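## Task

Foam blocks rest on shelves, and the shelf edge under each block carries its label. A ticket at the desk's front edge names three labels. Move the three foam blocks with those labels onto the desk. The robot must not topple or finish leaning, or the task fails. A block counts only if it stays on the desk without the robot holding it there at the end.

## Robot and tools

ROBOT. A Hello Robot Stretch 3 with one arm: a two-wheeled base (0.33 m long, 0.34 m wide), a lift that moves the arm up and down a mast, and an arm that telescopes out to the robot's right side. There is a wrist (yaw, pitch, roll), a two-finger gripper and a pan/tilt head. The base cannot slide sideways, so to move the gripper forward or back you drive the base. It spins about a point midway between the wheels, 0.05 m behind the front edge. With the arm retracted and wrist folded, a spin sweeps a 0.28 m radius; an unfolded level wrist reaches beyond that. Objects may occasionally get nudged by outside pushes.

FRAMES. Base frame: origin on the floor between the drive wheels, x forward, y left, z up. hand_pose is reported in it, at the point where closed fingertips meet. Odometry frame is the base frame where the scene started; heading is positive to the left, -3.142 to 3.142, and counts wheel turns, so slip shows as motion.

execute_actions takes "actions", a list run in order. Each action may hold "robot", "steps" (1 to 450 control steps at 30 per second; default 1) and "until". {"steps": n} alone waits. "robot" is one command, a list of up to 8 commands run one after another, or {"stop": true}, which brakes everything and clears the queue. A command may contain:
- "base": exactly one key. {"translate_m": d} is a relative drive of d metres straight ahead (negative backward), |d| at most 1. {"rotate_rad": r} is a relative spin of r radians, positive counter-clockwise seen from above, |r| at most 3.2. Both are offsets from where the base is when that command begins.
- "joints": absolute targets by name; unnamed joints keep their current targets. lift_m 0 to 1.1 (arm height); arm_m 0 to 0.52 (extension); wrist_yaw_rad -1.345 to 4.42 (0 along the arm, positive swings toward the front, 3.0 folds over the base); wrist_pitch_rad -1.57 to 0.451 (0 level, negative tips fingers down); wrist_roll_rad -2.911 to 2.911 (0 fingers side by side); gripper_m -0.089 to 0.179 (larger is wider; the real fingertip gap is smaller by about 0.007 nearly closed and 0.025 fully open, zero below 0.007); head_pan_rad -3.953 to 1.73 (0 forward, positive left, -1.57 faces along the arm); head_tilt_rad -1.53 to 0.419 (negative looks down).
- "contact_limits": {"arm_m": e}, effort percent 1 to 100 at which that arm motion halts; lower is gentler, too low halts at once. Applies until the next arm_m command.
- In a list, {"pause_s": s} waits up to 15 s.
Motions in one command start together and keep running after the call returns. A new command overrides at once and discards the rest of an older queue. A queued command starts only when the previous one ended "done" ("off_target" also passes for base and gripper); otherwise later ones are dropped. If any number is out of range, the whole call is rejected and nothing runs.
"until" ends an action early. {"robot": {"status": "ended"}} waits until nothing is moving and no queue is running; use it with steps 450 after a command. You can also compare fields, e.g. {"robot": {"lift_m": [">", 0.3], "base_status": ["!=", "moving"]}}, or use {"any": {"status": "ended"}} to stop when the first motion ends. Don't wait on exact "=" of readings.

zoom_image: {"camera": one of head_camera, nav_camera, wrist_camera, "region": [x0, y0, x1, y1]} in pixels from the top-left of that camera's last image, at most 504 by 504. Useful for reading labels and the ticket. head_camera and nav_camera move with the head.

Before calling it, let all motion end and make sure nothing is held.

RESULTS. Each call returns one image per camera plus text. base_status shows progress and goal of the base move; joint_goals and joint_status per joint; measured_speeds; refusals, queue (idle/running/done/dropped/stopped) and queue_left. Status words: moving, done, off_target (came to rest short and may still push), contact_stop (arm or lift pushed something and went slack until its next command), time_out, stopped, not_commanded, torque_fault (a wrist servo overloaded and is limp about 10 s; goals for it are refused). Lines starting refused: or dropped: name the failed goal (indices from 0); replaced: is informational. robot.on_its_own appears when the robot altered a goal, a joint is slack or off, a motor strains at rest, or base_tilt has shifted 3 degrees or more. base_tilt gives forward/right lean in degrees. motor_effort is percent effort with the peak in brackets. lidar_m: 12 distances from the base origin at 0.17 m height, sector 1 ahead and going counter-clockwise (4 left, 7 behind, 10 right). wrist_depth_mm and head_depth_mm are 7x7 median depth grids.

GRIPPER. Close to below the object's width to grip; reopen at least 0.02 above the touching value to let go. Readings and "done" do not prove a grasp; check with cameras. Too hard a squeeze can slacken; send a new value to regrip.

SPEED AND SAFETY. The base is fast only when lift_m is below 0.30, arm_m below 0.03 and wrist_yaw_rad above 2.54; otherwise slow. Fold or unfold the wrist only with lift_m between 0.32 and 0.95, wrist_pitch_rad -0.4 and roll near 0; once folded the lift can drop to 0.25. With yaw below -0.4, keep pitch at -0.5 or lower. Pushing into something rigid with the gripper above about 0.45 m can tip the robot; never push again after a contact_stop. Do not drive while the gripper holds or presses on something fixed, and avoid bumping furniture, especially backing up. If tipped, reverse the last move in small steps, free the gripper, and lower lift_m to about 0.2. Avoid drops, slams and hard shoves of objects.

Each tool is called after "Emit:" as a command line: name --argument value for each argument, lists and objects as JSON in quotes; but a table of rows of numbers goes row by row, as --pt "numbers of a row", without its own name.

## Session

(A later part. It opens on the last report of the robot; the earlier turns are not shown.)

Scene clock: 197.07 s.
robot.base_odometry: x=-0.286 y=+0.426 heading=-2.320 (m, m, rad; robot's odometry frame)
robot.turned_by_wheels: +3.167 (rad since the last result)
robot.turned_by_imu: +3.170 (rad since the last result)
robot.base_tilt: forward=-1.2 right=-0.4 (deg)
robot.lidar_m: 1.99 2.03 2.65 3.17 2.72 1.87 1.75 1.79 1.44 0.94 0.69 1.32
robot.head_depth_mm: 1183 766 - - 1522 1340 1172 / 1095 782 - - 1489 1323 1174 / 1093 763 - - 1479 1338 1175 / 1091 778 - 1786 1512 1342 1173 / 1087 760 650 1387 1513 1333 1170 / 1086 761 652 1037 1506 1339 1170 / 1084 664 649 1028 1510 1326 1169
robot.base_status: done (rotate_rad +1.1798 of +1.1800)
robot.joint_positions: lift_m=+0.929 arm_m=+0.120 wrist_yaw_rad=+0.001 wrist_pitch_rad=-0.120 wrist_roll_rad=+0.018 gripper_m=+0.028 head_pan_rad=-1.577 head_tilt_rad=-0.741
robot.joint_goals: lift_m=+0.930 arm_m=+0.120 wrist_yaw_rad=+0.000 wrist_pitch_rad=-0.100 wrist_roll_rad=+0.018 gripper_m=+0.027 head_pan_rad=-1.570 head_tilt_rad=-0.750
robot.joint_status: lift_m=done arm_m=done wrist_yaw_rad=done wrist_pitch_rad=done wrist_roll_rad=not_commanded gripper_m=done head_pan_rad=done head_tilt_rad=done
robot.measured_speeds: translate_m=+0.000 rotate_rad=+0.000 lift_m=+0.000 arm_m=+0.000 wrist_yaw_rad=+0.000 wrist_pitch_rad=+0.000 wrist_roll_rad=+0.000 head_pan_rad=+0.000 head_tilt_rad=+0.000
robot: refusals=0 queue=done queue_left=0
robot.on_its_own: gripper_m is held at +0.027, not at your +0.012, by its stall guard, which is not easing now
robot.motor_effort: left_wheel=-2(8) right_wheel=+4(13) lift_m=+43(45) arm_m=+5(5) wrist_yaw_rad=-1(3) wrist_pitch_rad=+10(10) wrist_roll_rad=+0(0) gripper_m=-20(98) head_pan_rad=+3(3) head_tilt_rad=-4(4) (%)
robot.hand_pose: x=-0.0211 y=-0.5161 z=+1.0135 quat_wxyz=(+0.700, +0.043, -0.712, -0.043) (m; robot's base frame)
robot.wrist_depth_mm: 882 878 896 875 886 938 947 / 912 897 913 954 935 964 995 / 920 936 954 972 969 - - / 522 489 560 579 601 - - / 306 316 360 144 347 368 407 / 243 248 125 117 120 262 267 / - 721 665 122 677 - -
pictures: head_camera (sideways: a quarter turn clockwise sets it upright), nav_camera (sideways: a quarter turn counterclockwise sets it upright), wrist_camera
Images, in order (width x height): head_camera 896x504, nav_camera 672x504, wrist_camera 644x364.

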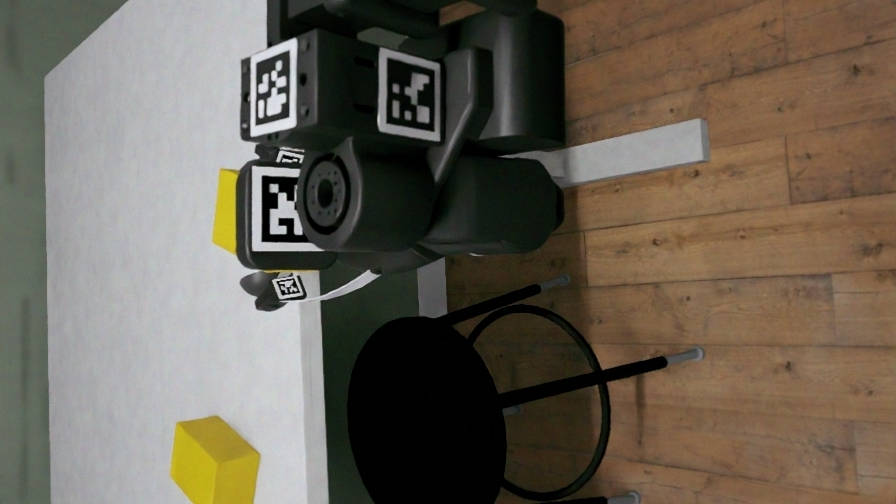

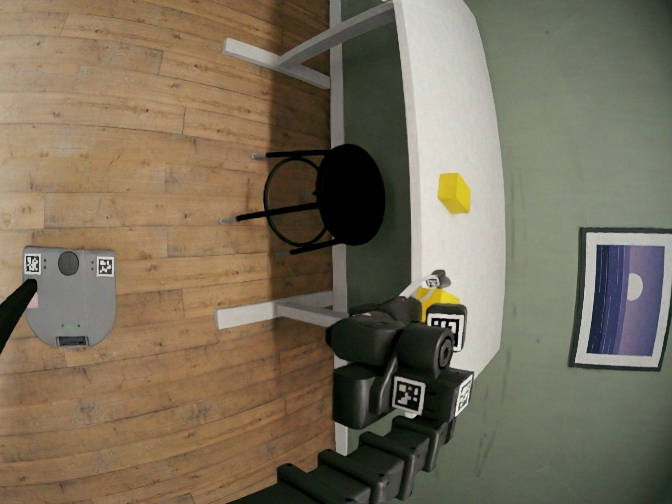

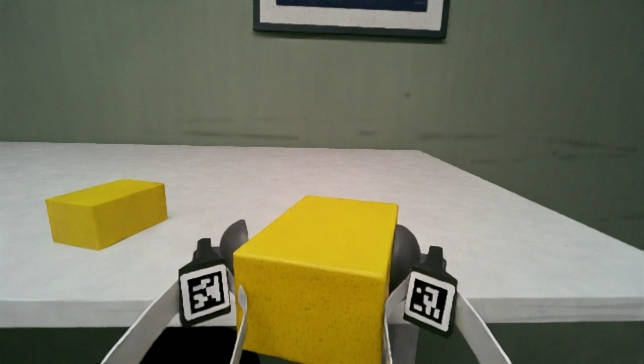

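Emit:
execute_actions --actions '[{"robot":[{"joints":{"arm_m":0.32}},{"joints":{"lift_m":0.897}},{"joints":{"gripper_m":0.13}},{"joints":{"arm_m":0.08}}],"steps":450,"until":{"robot":{"status":"ended"}}},{"robot":[{"base":{"rotate_rad":2.082},"joints":{"arm_m":0,"wrist_yaw_rad":2.65,"lift_m":0.285,"gripper_m":0.04}},{"base":{"translate_m":1}}],"steps":450,"until":{"robot":{"x":[">",0.5]}}},{"robot":{"base":{"translate_m":1}},"steps":450,"until":{"robot":{"x":[">",1.2]}}},{"robot":{"base":{"translate_m":1}},"steps":450,"until":{"robot":{"x":[">",1.5]}}},{"robot":[{"base":{"translate_m":0.98}},{"base":{"rotate_rad":1.035},"joints":{"lift_m":0.522,"wrist_yaw_rad":0,"gripper_m":0.14}},{"joints":{"arm_m":0.15}}],"steps":450,"until":{"robot":{"status":"ended"}}}]'

Scene clock: 237.17 s.
robot.base_odometry: x=+2.459 y=-0.240 heading=+0.797 (m, m, rad; robot's odometry frame)
robot.turned_by_wheels: +3.117 (rad since the last result)
robot.turned_by_imu: +3.122 (rad since the last result)
robot.base_tilt: forward=-1.3 right=-0.5 (deg)
robot.lidar_m: 0.59 0.60 0.76 1.64 3.97 3.42 2.71 1.38 0.84 0.83 0.58 0.63
robot.head_depth_mm: 727 592 979 1010 1371 1287 1177 / 721 590 964 978 1340 1280 - / 715 589 953 981 1353 - 1161 / 707 587 944 1008 1121 1258 1170 / 700 585 929 1004 1336 1259 1171 / 693 586 898 952 930 1281 1174 / 689 556 667 1054 1349 1328 1170
robot.base_status: done (rotate_rad +1.0348 of +1.0350)
robot.joint_positions: lift_m=+0.522 arm_m=+0.150 wrist_yaw_rad=+0.001 wrist_pitch_rad=-0.120 wrist_roll_rad=+0.018 gripper_m=+0.140 head_pan_rad=-1.577 head_tilt_rad=-0.741
robot.joint_goals: lift_m=+0.522 arm_m=+0.150 wrist_yaw_rad=+0.000 wrist_pitch_rad=-0.100 wrist_roll_rad=+0.018 gripper_m=+0.140 head_pan_rad=-1.570 head_tilt_rad=-0.750
robot.joint_status: lift_m=done arm_m=done wrist_yaw_rad=done wrist_pitch_rad=done wrist_roll_rad=not_commanded gripper_m=done head_pan_rad=done head_tilt_rad=done
robot.measured_speeds: translate_m=+0.000 rotate_rad=+0.000 lift_m=+0.000 arm_m=+0.000 wrist_yaw_rad=+0.000 wrist_pitch_rad=+0.000 wrist_roll_rad=+0.000 head_pan_rad=+0.000 head_tilt_rad=+0.000
robot: refusals=0 queue=done queue_left=0
robot.motor_effort: left_wheel=-2(8) right_wheel=+4(12) lift_m=+44(44) arm_m=+5(6) wrist_yaw_rad=-1(1) wrist_pitch_rad=+9(10) wrist_roll_rad=-1(0) gripper_m=+0(81) head_pan_rad=+2(2) head_tilt_rad=-4(5) (%)
robot.hand_pose: x=-0.0211 y=-0.5461 z=+0.6055 quat_wxyz=(+0.700, +0.043, -0.712, -0.043) (m; robot's base frame)
robot.wrist_depth_mm: 262 381 387 402 408 418 419 / 263 390 405 411 425 431 442 / 263 400 424 435 437 450 461 / 265 356 314 382 346 398 465 / 240 269 255 261 264 274 278 / 185 - 190 197 201 206 209 / 251 398 504 514 531 550 547
pictures: head_camera (sideways: a quarter turn clockwise sets it upright), nav_camera (sideways: a quarter turn counterclockwise sets it upright), wrist_camera
Images, in order (width x height): head_camera 896x504, nav_camera 672x504, wrist_camera 644x364.

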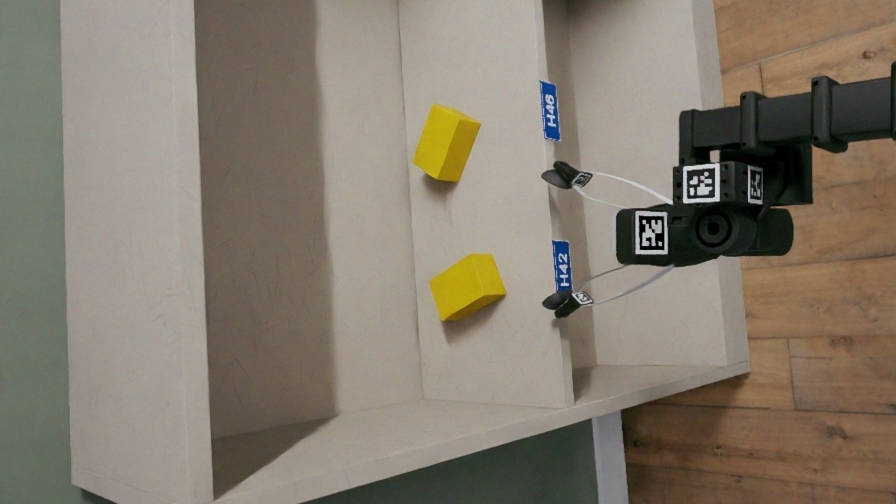

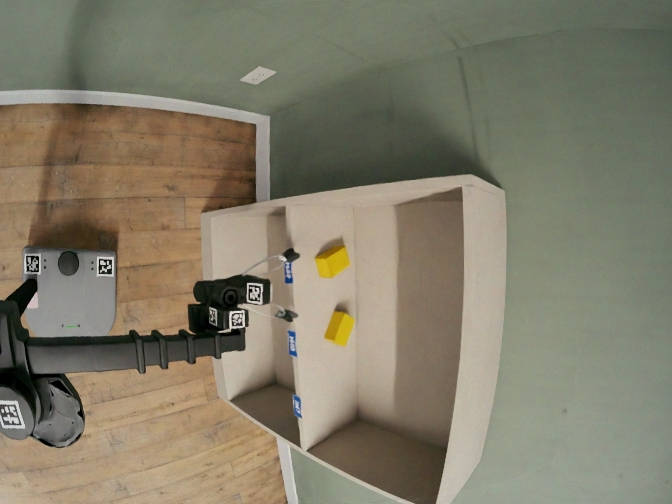

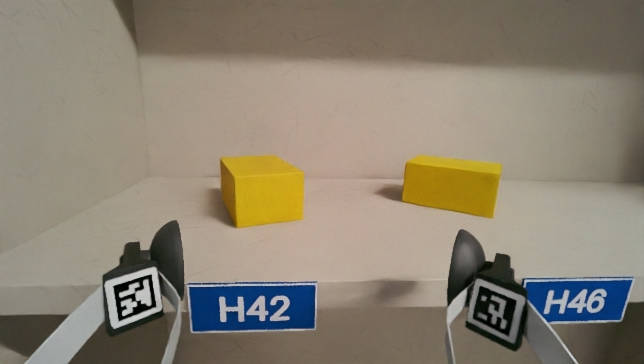

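Yawing the wrist 0.27 both shifts the tips about 0.065 and aligns them with the block.

Emit:
execute_actions --actions '[{"robot":[{"joints":{"wrist_yaw_rad":0.27}},{"joints":{"arm_m":0.305}},{"joints":{"gripper_m":0.012}},{"joints":{"lift_m":0.545}}],"steps":450,"until":{"robot":{"status":"ended"}}}]'

Scene clock: 244.97 s.
robot.base_odometry: x=+2.459 y=-0.240 heading=+0.797 (m, m, rad; robot's odometry frame)
robot.turned_by_wheels: +0.000 (rad since the last result)
robot.turned_by_imu: +0.002 (rad since the last result)
robot.base_tilt: forward=-1.3 right=-0.3 (deg)
robot.lidar_m: 0.59 0.60 0.76 1.64 3.98 3.42 2.71 1.38 0.84 0.82 0.58 0.64
robot.head_depth_mm: 727 591 976 1012 1369 1283 1177 / 724 590 964 984 1335 1286 - / 713 589 953 976 - 1261 1169 / 707 587 943 1031 1334 1256 1174 / 699 586 930 954 1337 1258 1172 / 693 585 901 950 932 1290 1170 / 687 557 666 1053 1353 1327 1171
robot.base_status: done (rotate_rad +1.0348 of +1.0350)
robot.joint_positions: lift_m=+0.544 arm_m=+0.305 wrist_yaw_rad=+0.269 wrist_pitch_rad=-0.120 wrist_roll_rad=+0.018 gripper_m=+0.016 head_pan_rad=-1.577 head_tilt_rad=-0.741
robot.joint_goals: lift_m=+0.545 arm_m=+0.305 wrist_yaw_rad=+0.270 wrist_pitch_rad=-0.100 wrist_roll_rad=+0.018 gripper_m=+0.015 head_pan_rad=-1.570 head_tilt_rad=-0.750
robot.joint_status: lift_m=done arm_m=done wrist_yaw_rad=done wrist_pitch_rad=done wrist_roll_rad=not_commanded gripper_m=done head_pan_rad=done head_tilt_rad=done
robot.measured_speeds: translate_m=+0.000 rotate_rad=+0.000 lift_m=+0.000 arm_m=+0.000 wrist_yaw_rad=+0.000 wrist_pitch_rad=+0.000 wrist_roll_rad=+0.000 head_pan_rad=+0.000 head_tilt_rad=+0.000
robot: refusals=0 queue=done queue_left=0
robot.motor_effort: left_wheel=-2(2) right_wheel=+5(5) lift_m=+43(43) arm_m=+5(6) wrist_yaw_rad=+1(2) wrist_pitch_rad=+10(10) wrist_roll_rad=+0(0) gripper_m=-21(96) head_pan_rad=+2(3) head_tilt_rad=-5(4) (%)
robot.hand_pose: x=+0.0453 y=-0.6921 z=+0.6285 quat_wxyz=(+0.699, +0.137, -0.700, +0.051) (m; robot's base frame)
robot.wrist_depth_mm: 185 238 278 265 250 238 228 / 187 242 289 273 260 247 236 / 190 246 302 284 270 255 243 / 192 250 316 294 280 265 253 / 195 253 306 149 286 275 260 / 195 221 123 125 129 234 223 / 171 173 165 132 172 182 169
pictures: head_camera (sideways: a quarter turn clockwise sets it upright), nav_camera (sideways: a quarter turn counterclockwise sets it upright), wrist_camera
Images, in order (width x height): head_camera 896x504, nav_camera 672x504, wrist_camera 644x364.

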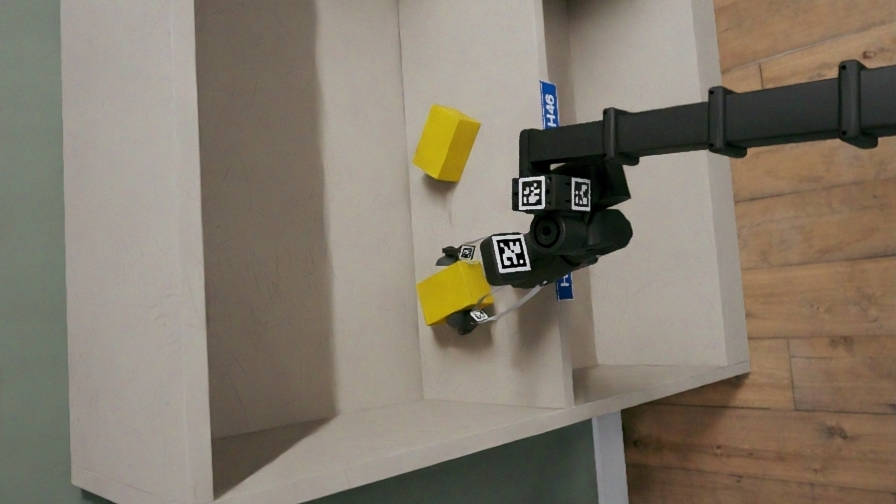

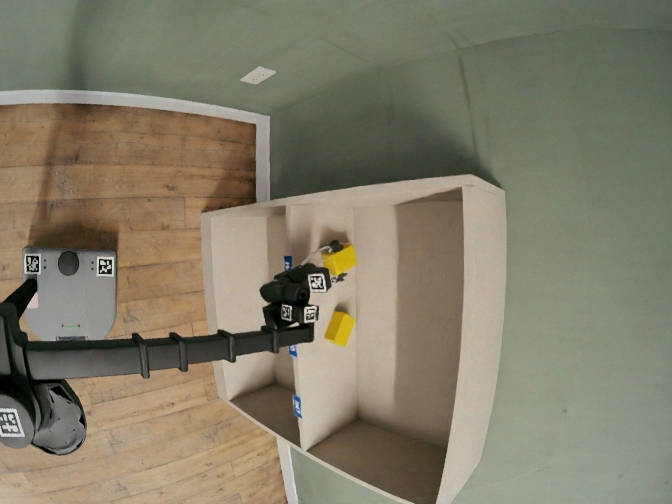

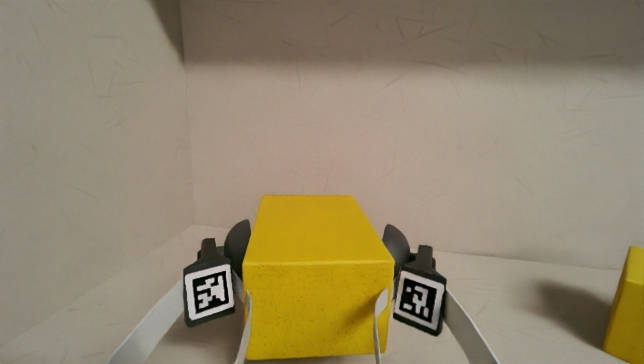

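Emit:
execute_actions --actions '[{"robot":[{"joints":{"arm_m":0.06}},{"base":{"rotate_rad":2.245},"joints":{"arm_m":0,"wrist_yaw_rad":2.65,"lift_m":0.285}},{"base":{"translate_m":1}}],"steps":450,"until":{"robot":{"x":["<",1.7]}}},{"robot":{"base":{"translate_m":1}},"steps":450,"until":{"robot":{"x":["<",1]}}},{"robot":{"base":{"translate_m":1}},"steps":450,"until":{"robot":{"x":["<",0.4]}}},{"robot":[{"base":{"translate_m":0.99}},{"base":{"rotate_rad":0.92},"joints":{"lift_m":0.93,"wrist_yaw_rad":0}},{"joints":{"arm_m":0.34}}],"steps":450,"until":{"robot":{"status":"ended"}}}]'

Scene clock: 278.53 s.
robot.base_odometry: x=-0.586 y=+0.066 heading=-2.322 (m, m, rad; robot's odometry frame)
robot.turned_by_wheels: +3.165 (rad since the last result)
robot.turned_by_imu: +3.169 (rad since the last result)
robot.base_tilt: forward=-1.3 right=-0.3 (deg)
robot.lidar_m: 1.54 1.57 2.04 3.16 3.46 2.36 2.21 2.10 0.71 0.79 1.02 1.67
robot.head_depth_mm: 1101 - - 1737 1551 1336 1174 / 1144 - 652 1063 1470 1331 1180 / 1145 - 1160 1066 1550 1335 1179 / 1114 - 1160 1546 1518 1329 1171 / 1088 761 649 1739 1543 1335 1170 / 1083 760 625 1733 1542 1327 1168 / 1083 760 624 1727 1543 1327 1172
robot.base_status: done (rotate_rad +0.9198 of +0.9200)
robot.joint_positions: lift_m=+0.929 arm_m=+0.340 wrist_yaw_rad=+0.001 wrist_pitch_rad=-0.121 wrist_roll_rad=+0.018 gripper_m=+0.019 head_pan_rad=-1.577 head_tilt_rad=-0.741
robot.joint_goals: lift_m=+0.930 arm_m=+0.340 wrist_yaw_rad=+0.000 wrist_pitch_rad=-0.100 wrist_roll_rad=+0.018 gripper_m=+0.018 head_pan_rad=-1.570 head_tilt_rad=-0.750
robot.joint_status: lift_m=done arm_m=done wrist_yaw_rad=done wrist_pitch_rad=done wrist_roll_rad=not_commanded gripper_m=done head_pan_rad=done head_tilt_rad=done
robot.measured_speeds: translate_m=+0.000 rotate_rad=+0.000 lift_m=+0.000 arm_m=+0.000 wrist_yaw_rad=+0.000 wrist_pitch_rad=+0.000 wrist_roll_rad=+0.000 head_pan_rad=+0.000 head_tilt_rad=+0.000
robot: refusals=0 queue=done queue_left=0
robot.on_its_own: gripper_m is held at +0.018, not at your +0.012, by its stall guard, which is not easing now
robot.motor_effort: left_wheel=-2(7) right_wheel=+5(12) lift_m=+44(45) arm_m=+5(4) wrist_yaw_rad=-1(1) wrist_pitch_rad=+10(10) wrist_roll_rad=+0(0) gripper_m=-20(21) head_pan_rad=+2(3) head_tilt_rad=-4(4) (%)
robot.hand_pose: x=-0.0212 y=-0.7361 z=+1.0135 quat_wxyz=(+0.700, +0.043, -0.712, -0.043) (m; robot's base frame)
robot.wrist_depth_mm: 661 665 683 683 702 708 724 / 680 691 712 711 719 732 757 / 724 718 731 739 746 776 780 / 523 536 554 568 593 608 639 / 331 337 343 149 371 363 370 / 243 245 123 126 129 260 264 / 192 193 183 132 191 203 204
pictures: head_camera (sideways: a quarter turn clockwise sets it upright), nav_camera (sideways: a quarter turn counterclockwise sets it upright), wrist_camera
Images, in order (width x height): head_camera 896x504, nav_camera 672x504, wrist_camera 644x364.

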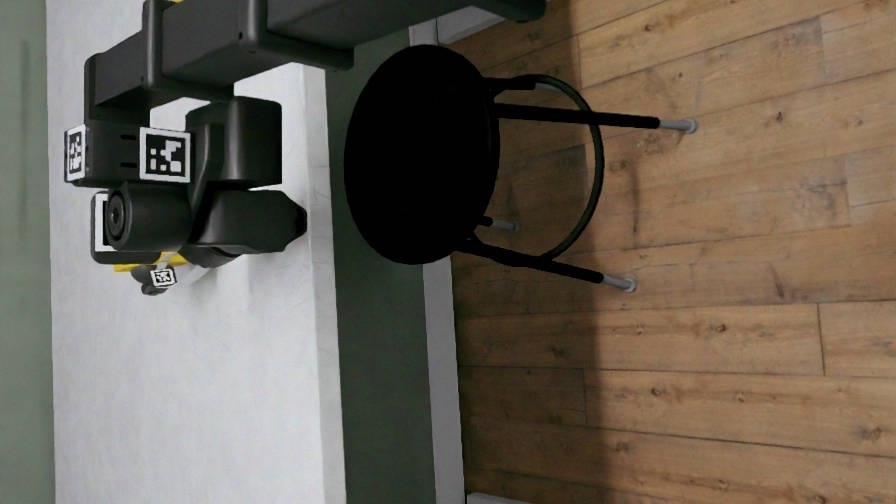

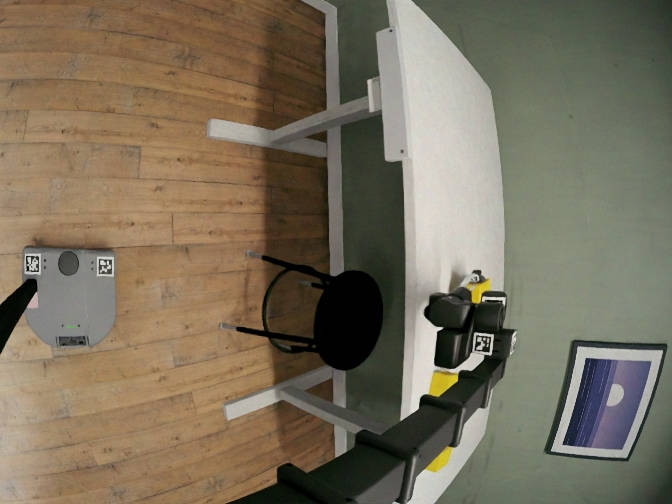

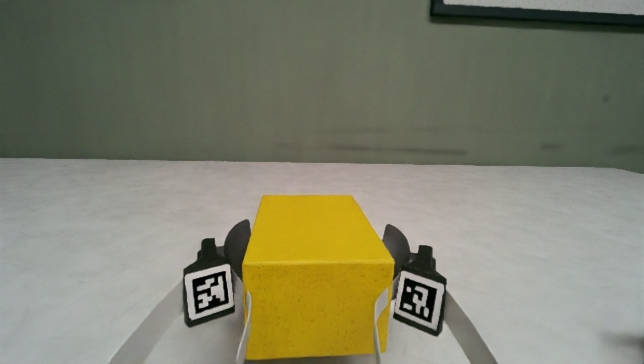

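Emit:
execute_actions --actions '[{"robot":[{"joints":{"lift_m":0.895}},{"joints":{"gripper_m":0.13}},{"joints":{"arm_m":0.15}}],"steps":450,"until":{"robot":{"status":"ended"}}}]'

Scene clock: 287.27 s.
robot.base_odometry: x=-0.586 y=+0.066 heading=-2.322 (m, m, rad; robot's odometry frame)
robot.turned_by_wheels: +0.000 (rad since the last result)
robot.turned_by_imu: +0.002 (rad since the last result)
robot.base_tilt: forward=-1.3 right=-0.4 (deg)
robot.lidar_m: 1.54 1.57 2.04 3.15 3.48 2.36 2.21 2.09 0.72 0.79 1.02 1.67
robot.head_depth_mm: 1099 695 652 - 1485 1337 1176 / 1095 763 - - 1476 1332 1173 / 1091 762 - - 1517 1334 1179 / 1086 701 - 1744 1484 1333 1171 / 1086 761 648 1742 1543 1334 1178 / 1082 759 625 1741 1545 1330 1173 / 1081 757 624 1715 1544 1324 1165
robot.base_status: done (rotate_rad +0.9198 of +0.9200)
robot.joint_positions: lift_m=+0.895 arm_m=+0.150 wrist_yaw_rad=+0.001 wrist_pitch_rad=-0.121 wrist_roll_rad=+0.018 gripper_m=+0.130 head_pan_rad=-1.577 head_tilt_rad=-0.741
robot.joint_goals: lift_m=+0.895 arm_m=+0.150 wrist_yaw_rad=+0.000 wrist_pitch_rad=-0.100 wrist_roll_rad=+0.018 gripper_m=+0.130 head_pan_rad=-1.570 head_tilt_rad=-0.750
robot.joint_status: lift_m=done arm_m=done wrist_yaw_rad=done wrist_pitch_rad=done wrist_roll_rad=not_commanded gripper_m=done head_pan_rad=done head_tilt_rad=done
robot.measured_speeds: translate_m=+0.000 rotate_rad=+0.000 lift_m=+0.000 arm_m=+0.000 wrist_yaw_rad=+0.000 wrist_pitch_rad=+0.000 wrist_roll_rad=+0.000 head_pan_rad=+0.000 head_tilt_rad=+0.000
robot: refusals=0 queue=done queue_left=0
robot.motor_effort: left_wheel=-2(2) right_wheel=+5(6) lift_m=+19(42) arm_m=-5(6) wrist_yaw_rad=+0(1) wrist_pitch_rad=+10(10) wrist_roll_rad=+0(0) gripper_m=+0(81) head_pan_rad=+3(3) head_tilt_rad=-4(4) (%)
robot.hand_pose: x=-0.0212 y=-0.5468 z=+0.9795 quat_wxyz=(+0.700, +0.043, -0.712, -0.043) (m; robot's base frame)
robot.wrist_depth_mm: 812 830 864 851 875 877 917 / 834 861 876 880 931 917 928 / 860 870 905 896 930 952 977 / 399 411 422 317 451 368 435 / 253 277 269 269 277 276 267 / 187 198 191 194 198 206 204 / 173 - 181 186 648 - 647
pictures: head_camera (sideways: a quarter turn clockwise sets it upright), nav_camera (sideways: a quarter turn counterclockwise sets it upright), wrist_camera
Images, in order (width x height): head_camera 896x504, nav_camera 672x504, wrist_camera 644x364.

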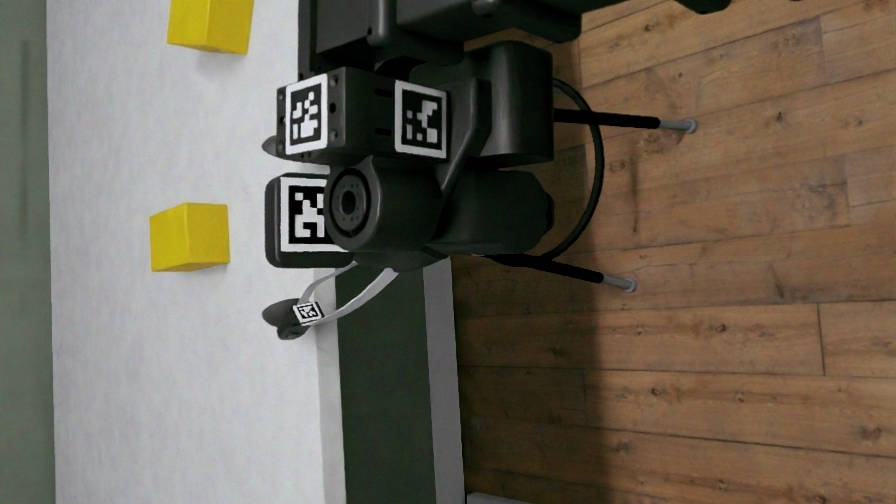

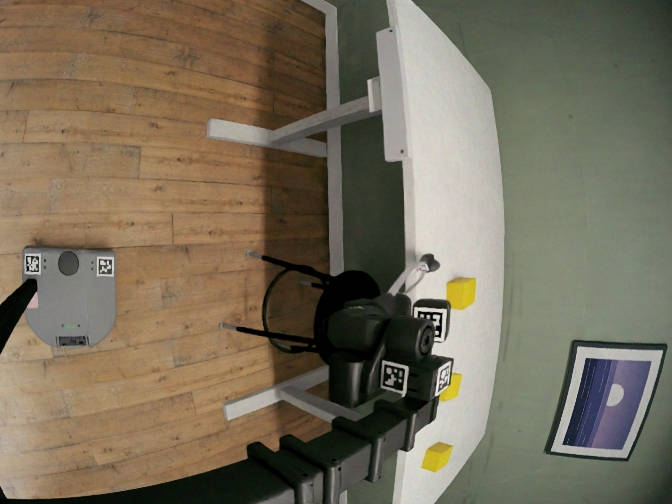

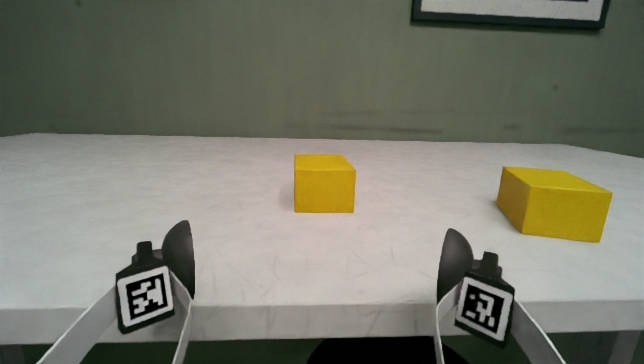

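Emit:
finished_scene --scene 1

The scene is finished: the task was done.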